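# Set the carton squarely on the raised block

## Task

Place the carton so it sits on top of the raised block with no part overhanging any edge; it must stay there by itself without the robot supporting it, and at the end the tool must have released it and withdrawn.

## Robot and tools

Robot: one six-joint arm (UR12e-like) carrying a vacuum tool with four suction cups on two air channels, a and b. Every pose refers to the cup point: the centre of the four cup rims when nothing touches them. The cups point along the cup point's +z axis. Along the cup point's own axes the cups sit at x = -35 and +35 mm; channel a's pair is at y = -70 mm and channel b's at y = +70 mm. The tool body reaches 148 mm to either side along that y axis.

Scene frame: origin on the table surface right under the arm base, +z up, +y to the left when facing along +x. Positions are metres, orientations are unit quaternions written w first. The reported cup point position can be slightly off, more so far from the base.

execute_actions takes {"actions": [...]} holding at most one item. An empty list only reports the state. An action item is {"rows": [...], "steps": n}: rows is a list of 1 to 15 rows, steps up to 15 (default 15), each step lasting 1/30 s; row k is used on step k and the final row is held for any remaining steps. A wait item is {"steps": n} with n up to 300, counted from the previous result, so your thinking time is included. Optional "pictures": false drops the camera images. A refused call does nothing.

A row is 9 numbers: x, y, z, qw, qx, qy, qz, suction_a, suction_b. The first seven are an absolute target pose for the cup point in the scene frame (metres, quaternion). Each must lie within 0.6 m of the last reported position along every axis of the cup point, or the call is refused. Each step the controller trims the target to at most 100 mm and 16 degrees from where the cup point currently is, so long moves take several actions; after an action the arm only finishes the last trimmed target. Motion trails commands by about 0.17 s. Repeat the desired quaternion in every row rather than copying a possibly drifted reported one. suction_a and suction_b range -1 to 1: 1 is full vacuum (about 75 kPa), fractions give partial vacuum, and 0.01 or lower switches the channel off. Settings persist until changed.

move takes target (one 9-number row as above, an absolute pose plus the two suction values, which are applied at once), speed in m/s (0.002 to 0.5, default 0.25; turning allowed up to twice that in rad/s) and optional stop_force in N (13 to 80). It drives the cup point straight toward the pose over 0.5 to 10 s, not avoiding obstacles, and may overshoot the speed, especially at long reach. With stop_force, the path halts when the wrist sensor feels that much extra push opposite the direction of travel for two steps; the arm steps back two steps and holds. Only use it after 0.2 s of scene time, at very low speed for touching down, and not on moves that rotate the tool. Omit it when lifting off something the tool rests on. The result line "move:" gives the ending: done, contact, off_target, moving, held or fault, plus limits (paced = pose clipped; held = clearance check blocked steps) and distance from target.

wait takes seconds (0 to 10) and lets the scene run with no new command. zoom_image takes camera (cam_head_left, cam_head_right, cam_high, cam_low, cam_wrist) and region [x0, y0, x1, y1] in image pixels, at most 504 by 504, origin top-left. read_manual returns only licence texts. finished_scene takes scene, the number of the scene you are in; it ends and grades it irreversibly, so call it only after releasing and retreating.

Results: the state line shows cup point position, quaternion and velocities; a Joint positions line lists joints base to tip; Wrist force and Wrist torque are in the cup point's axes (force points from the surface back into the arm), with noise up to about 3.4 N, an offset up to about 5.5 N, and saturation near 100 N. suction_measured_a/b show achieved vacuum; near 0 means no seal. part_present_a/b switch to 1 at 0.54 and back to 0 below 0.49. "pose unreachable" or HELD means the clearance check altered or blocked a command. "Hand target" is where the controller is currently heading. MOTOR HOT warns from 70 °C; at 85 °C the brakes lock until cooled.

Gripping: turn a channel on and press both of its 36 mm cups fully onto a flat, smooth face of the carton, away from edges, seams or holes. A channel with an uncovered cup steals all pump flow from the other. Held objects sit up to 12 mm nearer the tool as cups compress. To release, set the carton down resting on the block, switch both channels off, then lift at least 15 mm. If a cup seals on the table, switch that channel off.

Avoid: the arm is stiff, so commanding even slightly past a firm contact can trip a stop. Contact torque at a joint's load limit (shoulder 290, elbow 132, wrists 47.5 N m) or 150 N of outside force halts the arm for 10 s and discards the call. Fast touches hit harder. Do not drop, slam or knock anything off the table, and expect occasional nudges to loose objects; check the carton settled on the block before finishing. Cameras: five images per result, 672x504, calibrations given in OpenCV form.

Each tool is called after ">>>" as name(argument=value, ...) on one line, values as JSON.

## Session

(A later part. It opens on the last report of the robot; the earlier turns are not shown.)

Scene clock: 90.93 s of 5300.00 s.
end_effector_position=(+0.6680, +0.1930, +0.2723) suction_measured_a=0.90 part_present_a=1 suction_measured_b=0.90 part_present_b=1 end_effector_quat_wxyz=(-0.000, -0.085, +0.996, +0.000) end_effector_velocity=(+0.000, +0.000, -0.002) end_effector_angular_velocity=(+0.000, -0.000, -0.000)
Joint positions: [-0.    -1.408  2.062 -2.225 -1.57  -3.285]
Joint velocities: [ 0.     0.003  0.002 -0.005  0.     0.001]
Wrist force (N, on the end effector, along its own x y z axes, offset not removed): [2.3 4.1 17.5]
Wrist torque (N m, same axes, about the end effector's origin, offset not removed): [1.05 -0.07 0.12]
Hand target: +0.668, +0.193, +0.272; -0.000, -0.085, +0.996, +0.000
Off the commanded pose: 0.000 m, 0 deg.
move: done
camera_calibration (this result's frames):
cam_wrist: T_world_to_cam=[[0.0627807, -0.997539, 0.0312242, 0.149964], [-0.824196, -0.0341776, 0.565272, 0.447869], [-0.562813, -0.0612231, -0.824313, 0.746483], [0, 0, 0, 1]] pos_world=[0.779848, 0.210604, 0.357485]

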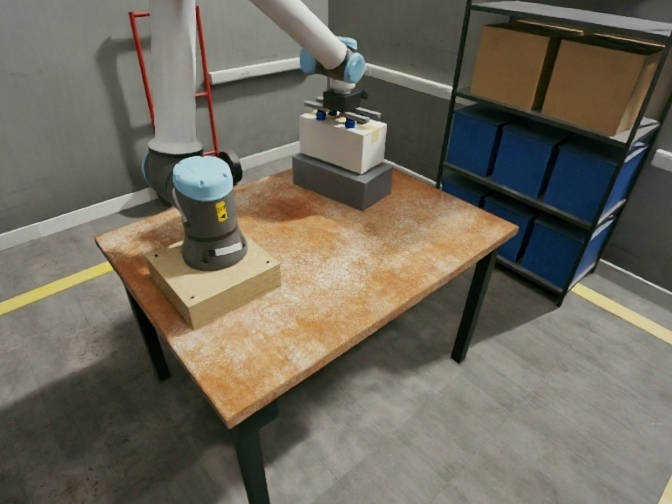

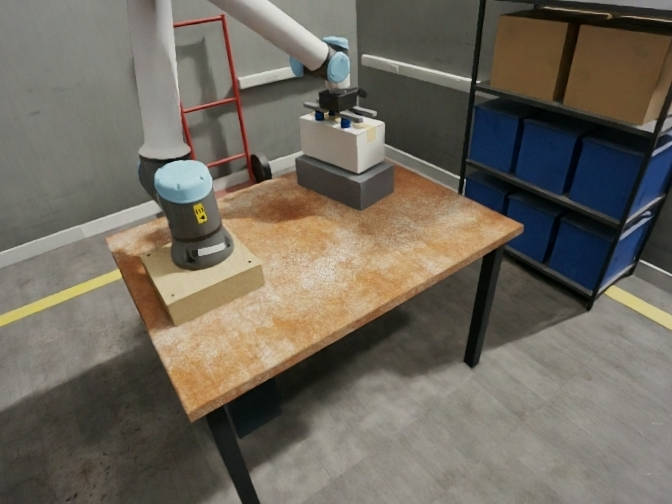

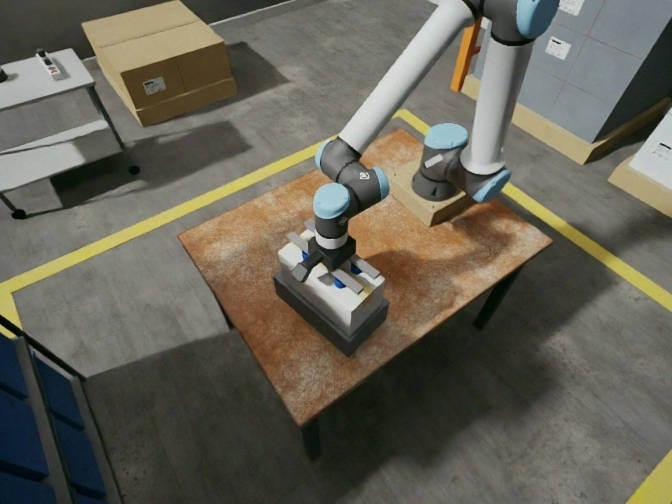

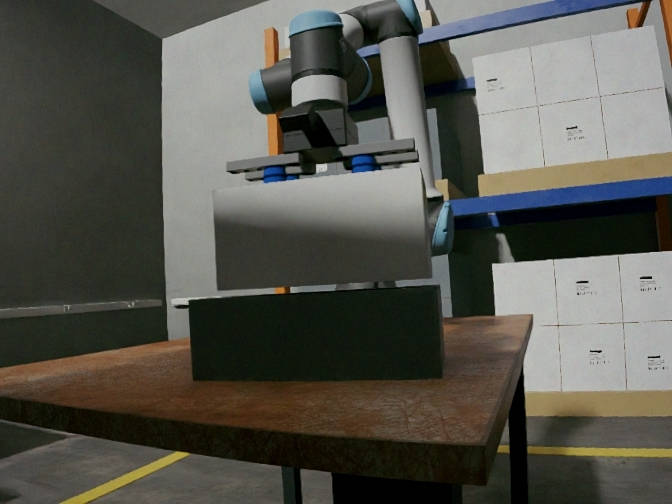

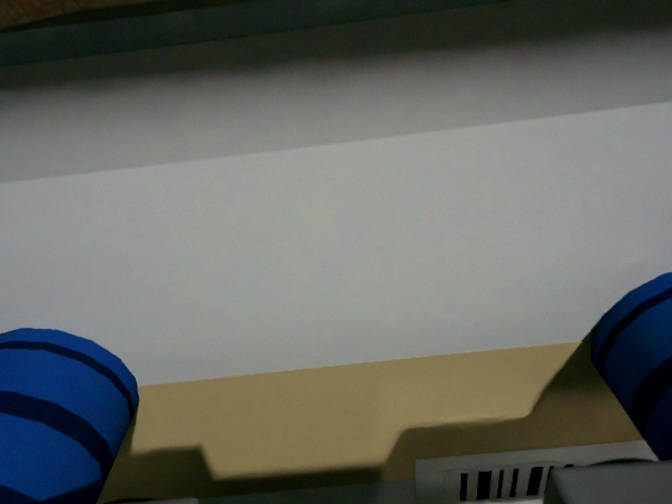

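>>> move(target=[0.6655, 0.184, 0.272, 0, -0.0854, 0.9963, 0, 1, 1], speed=0.03)

>>> zoom_image(camera="cam_high", region=[250, 210, 410, 370])

>>> zoom_image(camera="cam_low", region=[170, 170, 470, 390])

Scene clock: 112.63 s of 5300.00 s.
end_effector_position=(+0.6656, +0.1842, +0.2720) suction_measured_a=0.90 part_present_a=1 suction_measured_b=0.90 part_present_b=1 end_effector_quat_wxyz=(-0.000, -0.085, +0.996, -0.000) end_effector_velocity=(-0.001, -0.003, -0.000) end_effector_angular_velocity=(+0.001, +0.001, -0.002)
Joint positions: [-0.013 -1.415  2.071 -2.227 -1.57  -3.298]
Joint velocities: [-0.004 -0.002  0.003  0.     0.001 -0.002]
Wrist force (N, on the end effector, along its own x y z axes, offset not removed): [-0.1 4.7 16.6]
Wrist torque (N m, same axes, about the end effector's origin, offset not removed): [1.24 0.32 0.13]
Hand target: +0.665, +0.184, +0.272; -0.000, -0.085, +0.996, -0.000
Off the commanded pose: 0.000 m, 0 deg.
move: done
camera_calibration (this result's frames):
cam_wrist: T_world_to_cam=[[0.0627735, -0.997538, 0.0312783, 0.141375], [-0.82419, -0.0341402, 0.565284, 0.44569], [-0.562824, -0.0612641, -0.824303, 0.744321], [0, 0, 0, 1]] pos_world=[0.777381, 0.201843, 0.357183]

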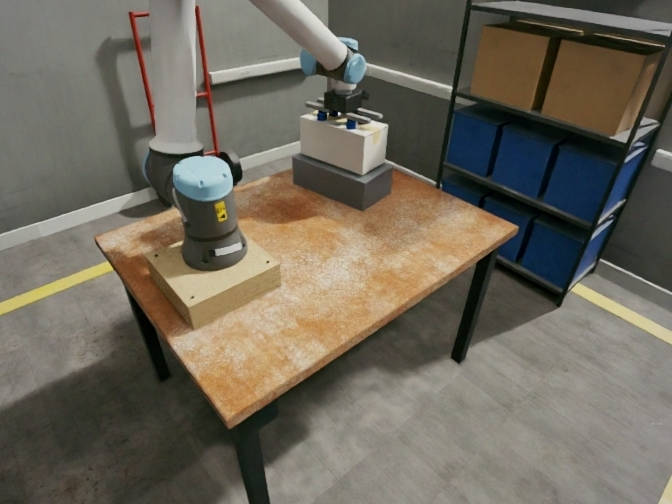

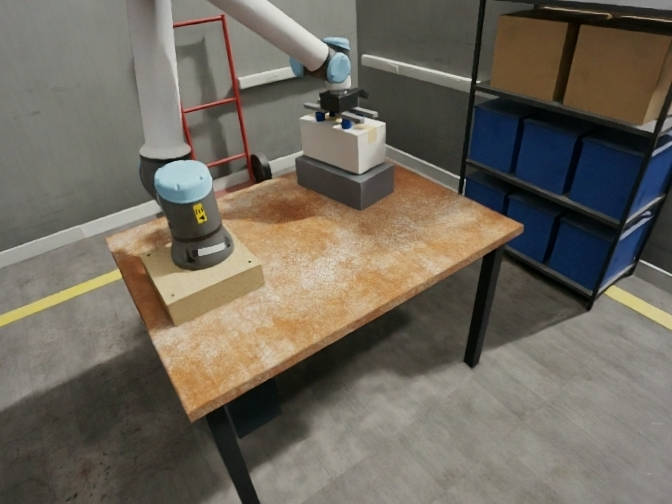

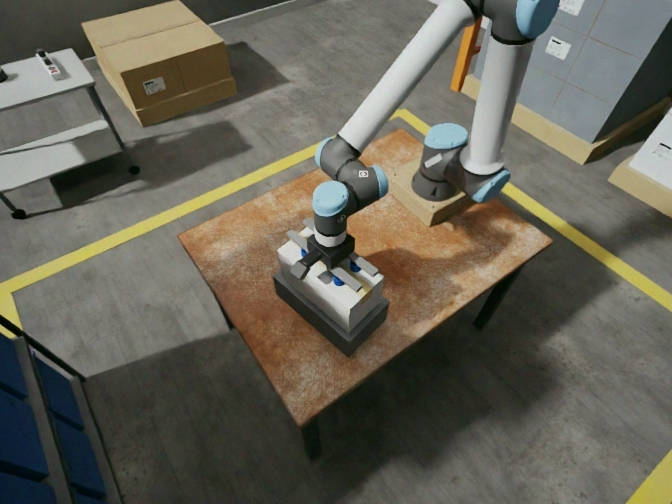

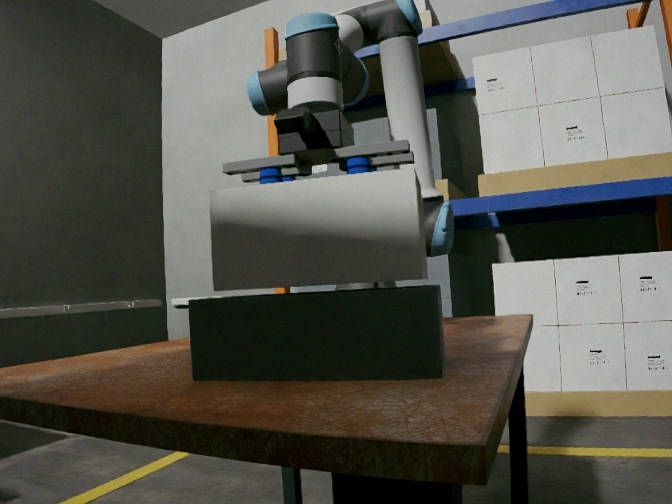

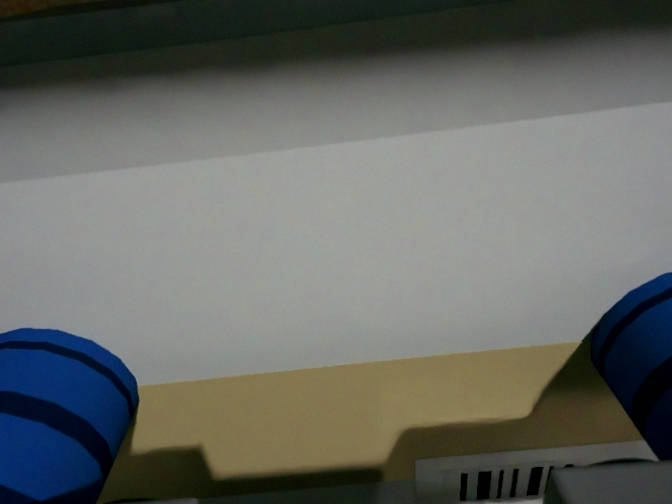

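Region (250, 210, 410, 370) of cam_high's 672x504 image, scaled by 3.150, with more detail than that image has.

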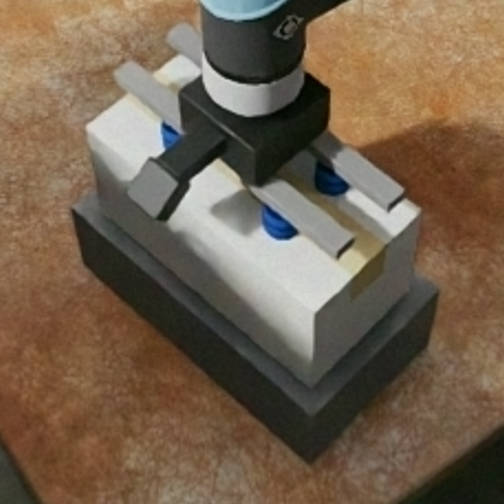

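Region (170, 170, 470, 390) of cam_low's 672x504 image, scaled by 1.680, with more detail than that image has; it fills the top 370 rows of this view, and the rest is white.

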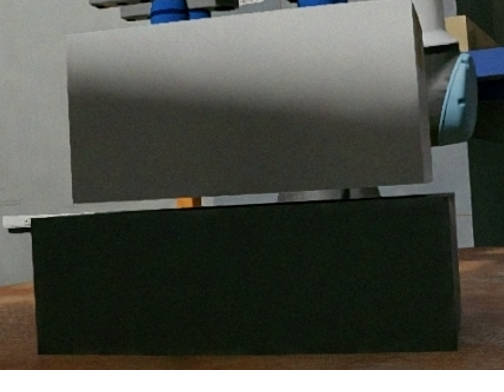

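>>> move(target=[0.6655, 0.184, 0.245, 0, -0.0854, 0.9963, 0, 1, 1], speed=0.006, stop_force=13)

>>> zoom_image(camera="cam_high", region=[250, 210, 410, 370])

>>> zoom_image(camera="cam_head_left", region=[270, 90, 420, 220])

Scene clock: 118.33 s of 5300.00 s.
end_effector_position=(+0.6656, +0.1840, +0.2609) suction_measured_a=0.90 part_present_a=1 suction_measured_b=0.90 part_present_b=1 end_effector_quat_wxyz=(+0.000, -0.085, +0.996, -0.000) end_effector_velocity=(-0.001, +0.000, +0.001) end_effector_angular_velocity=(-0.001, +0.002, +0.001)
Joint positions: [-0.014 -1.403  2.08  -2.249 -1.57  -3.298]
Joint velocities: [ 0.001 -0.001 -0.001  0.005 -0.001 -0.001]
Wrist force (N, on the end effector, along its own x y z axes, offset not removed): [-0.9 8.1 -2.4]
Wrist torque (N m, same axes, about the end effector's origin, offset not removed): [3.19 -1.56 0.23]
Hand target: +0.666, +0.184, +0.261; +0.000, -0.085, +0.996, -0.000
Off the commanded pose: 0.016 m, 0 deg.
move: contact
camera_calibration (this result's frames):
cam_wrist: T_world_to_cam=[[0.0627679, -0.997538, 0.0312671, 0.141475], [-0.824387, -0.0341634, 0.564995, 0.452182], [-0.562536, -0.0612397, -0.824502, 0.735051], [0, 0, 0, 1]] pos_world=[0.777386, 0.201589, 0.346147]

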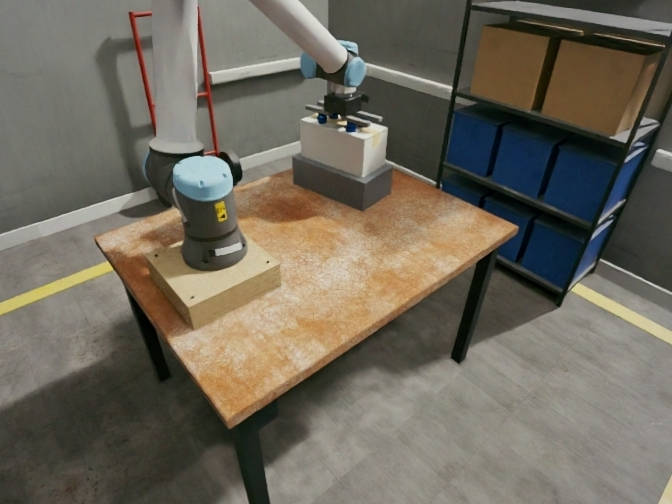

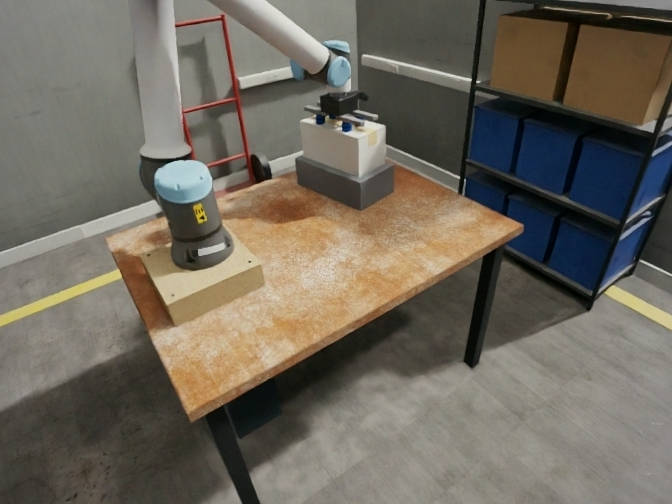

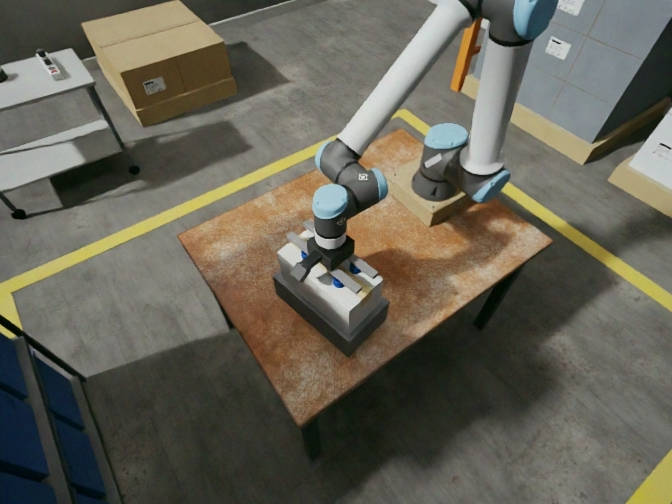

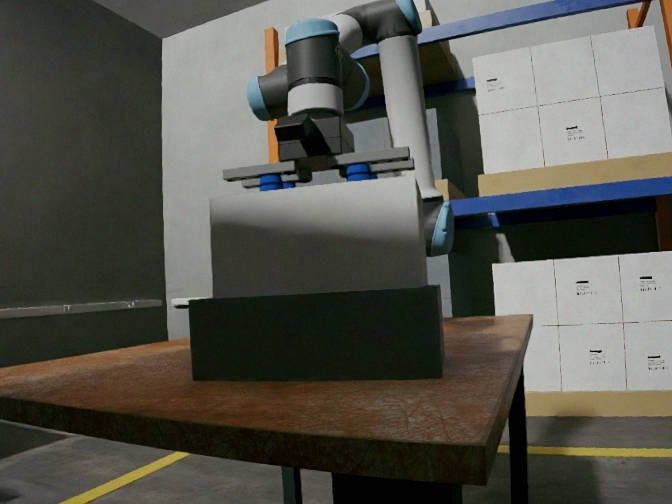

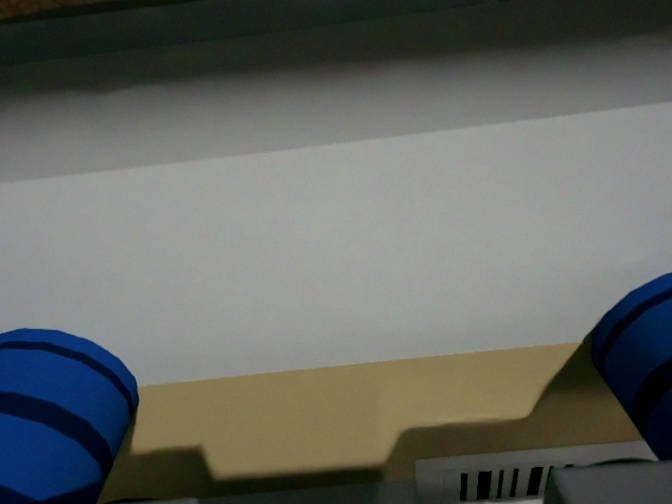

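Region (250, 210, 410, 370) of cam_high's 672x504 image, scaled by 3.150, with more detail than that image has.

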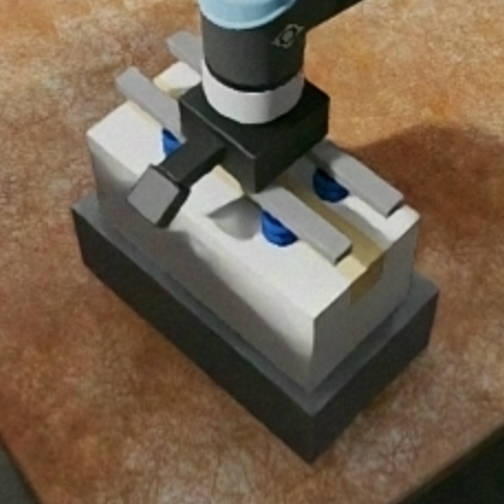

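Region (270, 90, 420, 220) of cam_head_left's 672x504 image, scaled by 3.360, with more detail than that image has; it fills the top 437 rows of this view, and the rest is white.

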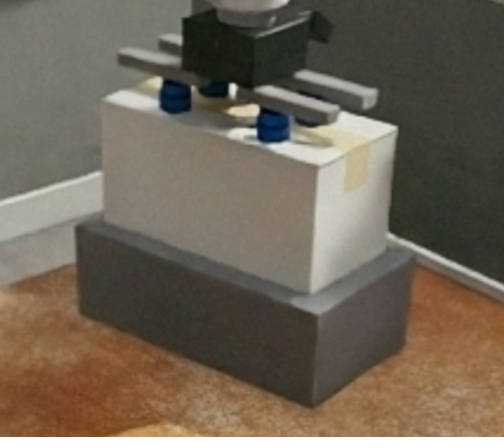

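>>> execute_actions(actions=[{"rows": [[0.6656,0.184,0.261,0,-0.0854,0.9963,0,0,0],[0.6656,0.184,0.263,0,-0.0854,0.9963,0,0,0],[0.6656,0.184,0.265,0,-0.0854,0.9963,0,0,0],[0.6656,0.184,0.267,0,-0.0854,0.9963,0,0,0],[0.6656,0.184,0.269,0,-0.0854,0.9963,0,0,0],[0.6656,0.184,0.271,0,-0.0854,0.9963,0,0,0],[0.6656,0.184,0.273,0,-0.0854,0.9963,0,0,0],[0.6656,0.184,0.275,0,-0.0854,0.9963,0,0,0],[0.6656,0.184,0.278,0,-0.0854,0.9963,0,0,0],[0.6656,0.184,0.281,0,-0.0854,0.9963,0,0,0],[0.6656,0.184,0.285,0,-0.0854,0.9963,0,0,0]], "steps": 15}], pictures=false)

>>> move(target=[0.666, 0.184, 0.34, 0, -0.0854, 0.9963, 0, 0, 0], speed=0.1)

>>> move(target=[0.55, -0.10, 0.50, 0, -0.0854, 0.9963, 0, 0, 0], speed=0.2)

Scene clock: 126.53 s of 5300.00 s.
end_effector_position=(+0.6655, +0.1840, +0.2810) suction_measured_a=0.00 part_present_a=0 suction_measured_b=0.00 part_present_b=0 end_effector_quat_wxyz=(-0.000, -0.085, +0.996, +0.000) end_effector_velocity=(+0.000, +0.000, +0.034) end_effector_angular_velocity=(+0.001, -0.000, +0.001)
Joint positions: [-0.014 -1.425  2.063 -2.209 -1.57  -3.298]
Joint velocities: [ 0.    -0.037 -0.03   0.067  0.001 -0.001]
Wrist force (N, on the end effector, along its own x y z axes, offset not removed): [-0.3 2.4 0.8]
Wrist torque (N m, same axes, about the end effector's origin, offset not removed): [0.47 0.20 0.02]
Hand target: +0.666, +0.184, +0.285; +0.000, -0.085, +0.996, -0.000
Off the commanded pose: 0.004 m, 0 deg.
Steps of this call (steps 1 to 231: nothing new was sent; steps 232 to 246: all 15 steps of this action). Readings (end_effector_position | what the end effector reports):
232: (+0.6656, +0.1840, +0.2612) | suction_measured_a=0.54 part_present_a=1 suction_measured_b=0.54 part_present_b=1
233: (+0.6657, +0.1840, +0.2613) | suction_measured_a=0.10 part_present_a=0 suction_measured_b=0.10 part_present_b=0
235: (+0.6660, +0.1840, +0.2629) | suction_measured_a=0.00 part_present_a=0 suction_measured_b=0.00 part_present_b=0
239: (+0.6657, +0.1840, +0.2678) | suction_measured_a=0.00 part_present_a=0 suction_measured_b=0.00 part_present_b=0
246: the state above

Scene clock: 127.87 s of 5300.00 s.
end_effector_position=(+0.6659, +0.1840, +0.3397) suction_measured_a=0.00 part_present_a=0 suction_measured_b=0.00 part_present_b=0 end_effector_quat_wxyz=(+0.000, -0.085, +0.996, +0.000) end_effector_velocity=(+0.000, +0.001, +0.003) end_effector_angular_velocity=(+0.001, -0.000, +0.003)
Joint positions: [-0.014 -1.484  2.007 -2.095 -1.57  -3.298]
Joint velocities: [ 0.002 -0.002 -0.004  0.005  0.001 -0.002]
Wrist force (N, on the end effector, along its own x y z axes, offset not removed): [2.7 3.1 -3.1]
Wrist torque (N m, same axes, about the end effector's origin, offset not removed): [0.56 -0.18 -0.08]
Hand target: +0.666, +0.184, +0.340; +0.000, -0.085, +0.996, -0.000
Off the commanded pose: 0.000 m, 0 deg.
move: done
camera_calibration (this result's frames):
cam_wrist: T_world_to_cam=[[0.0627779, -0.997539, 0.0312149, 0.139057], [-0.824202, -0.0341811, 0.565264, 0.4077], [-0.562806, -0.0612134, -0.824319, 0.800323], [0, 0, 0, 1]] pos_world=[0.777724, 0.201641, 0.424923]

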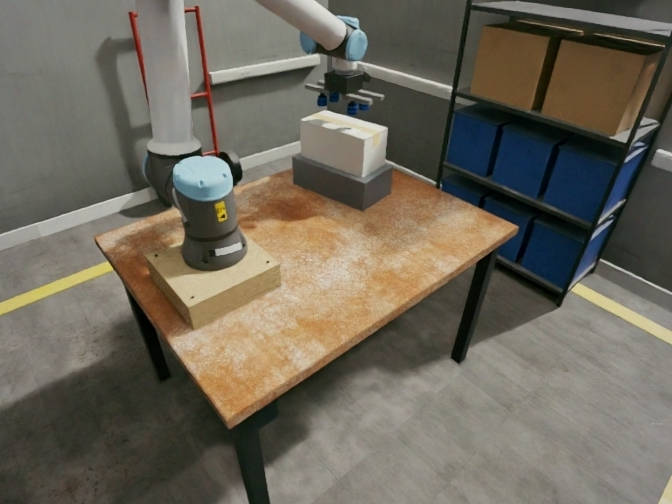

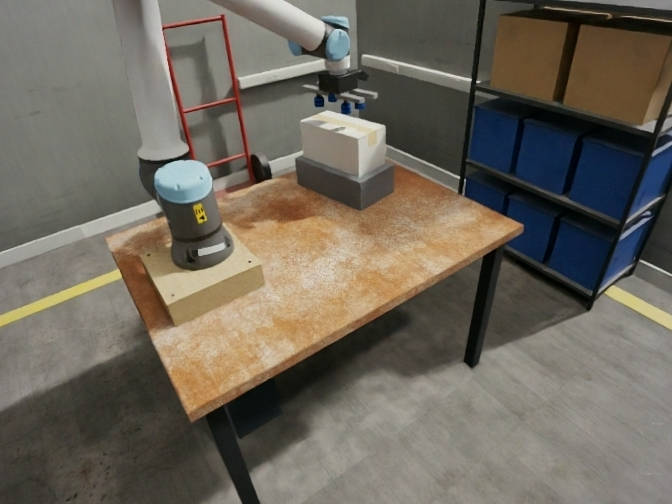

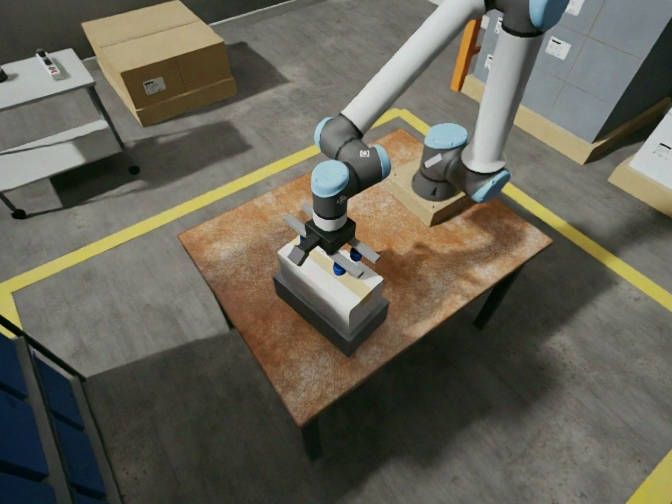

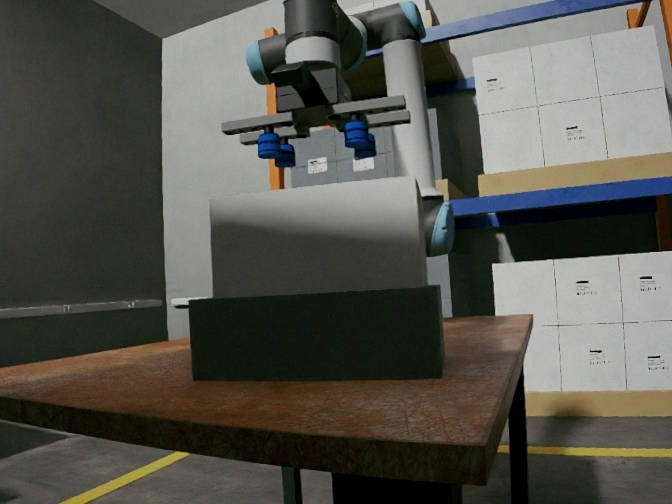

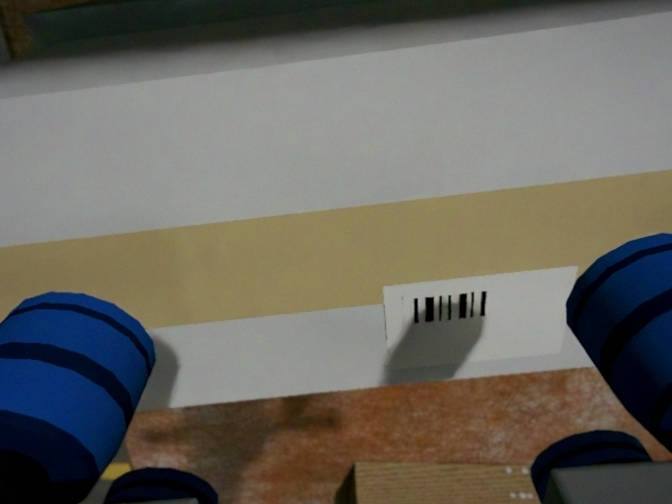

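Scene clock: 130.23 s of 5300.00 s.
end_effector_position=(+0.5497, -0.1001, +0.5000) suction_measured_a=0.00 part_present_a=0 suction_measured_b=0.00 part_present_b=0 end_effector_quat_wxyz=(-0.000, -0.085, +0.996, -0.000) end_effector_velocity=(-0.001, -0.002, +0.001) end_effector_angular_velocity=(-0.000, -0.000, -0.001)
Joint positions: [-0.526 -1.819  2.011 -1.764 -1.571 -3.81 ]
Joint velocities: [-0.004 -0.001 -0.002  0.002  0.    -0.003]
Wrist force (N, on the end effector, along its own x y z axes, offset not removed): [-2.2 5.8 0.2]
Wrist torque (N m, same axes, about the end effector's origin, offset not removed): [0.83 0.42 0.12]
Hand target: +0.550, -0.100, +0.500; -0.000, -0.085, +0.996, -0.000
Off the commanded pose: 0.000 m, 0 deg.
move: done
camera_calibration (this result's frames):
cam_wrist: T_world_to_cam=[[0.0627698, -0.99751, 0.0321409, -0.142507], [-0.823932, -0.0336199, 0.565691, 0.211334], [-0.563202, -0.0619902, -0.823991, 0.849581], [0, 0, 0, 1]] pos_world=[0.661555, -0.0823814, 0.585078]

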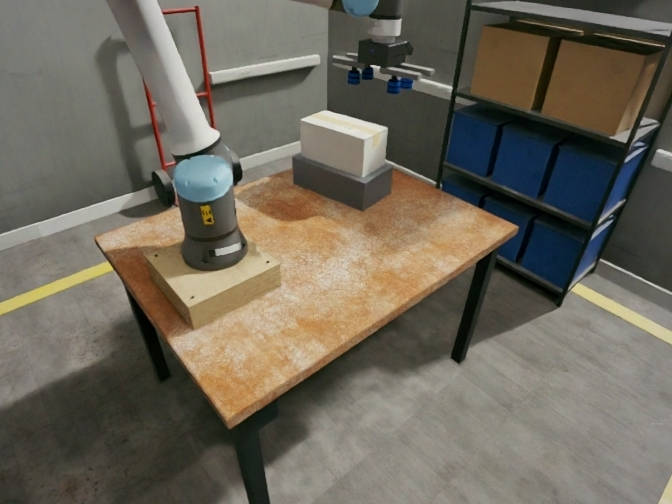

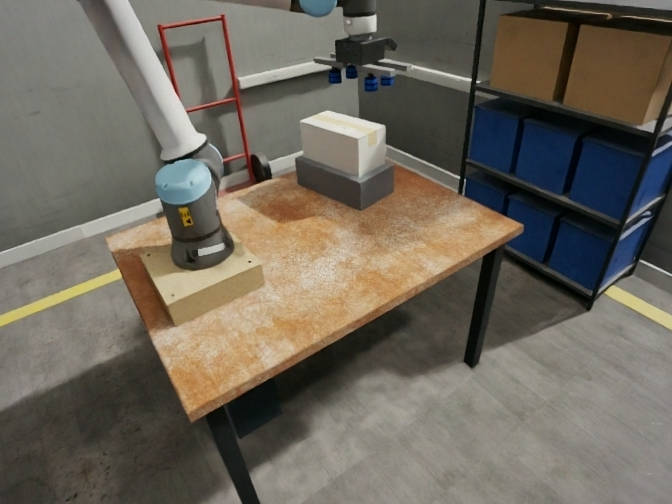

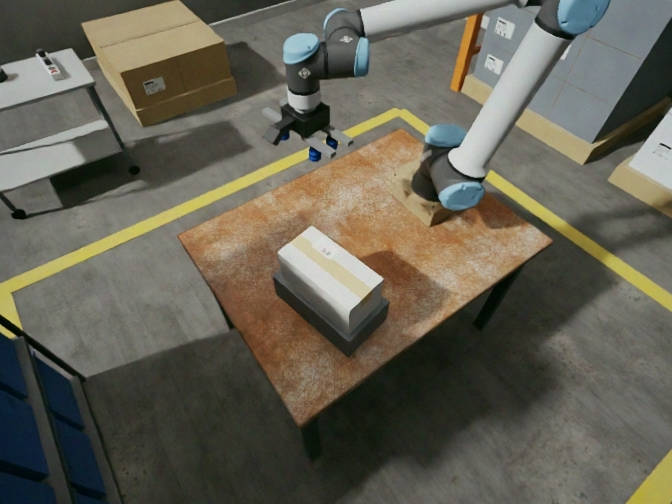

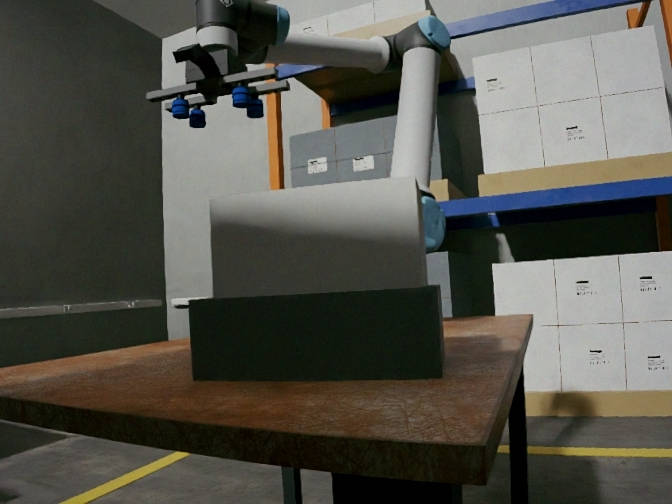

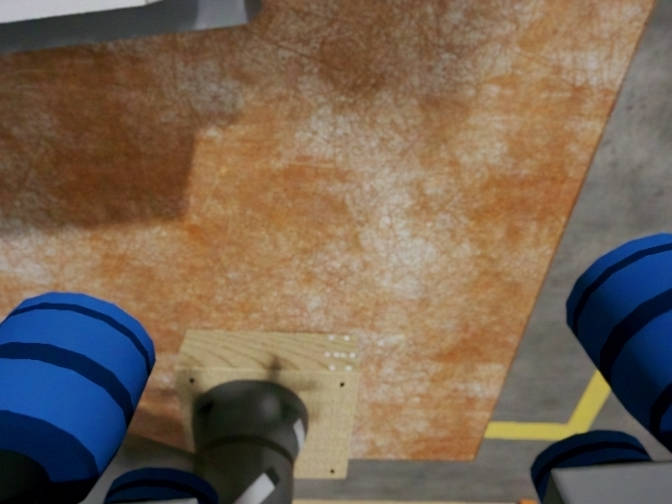

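>>> finished_scene(scene=2)

The scene is finished: the task was done.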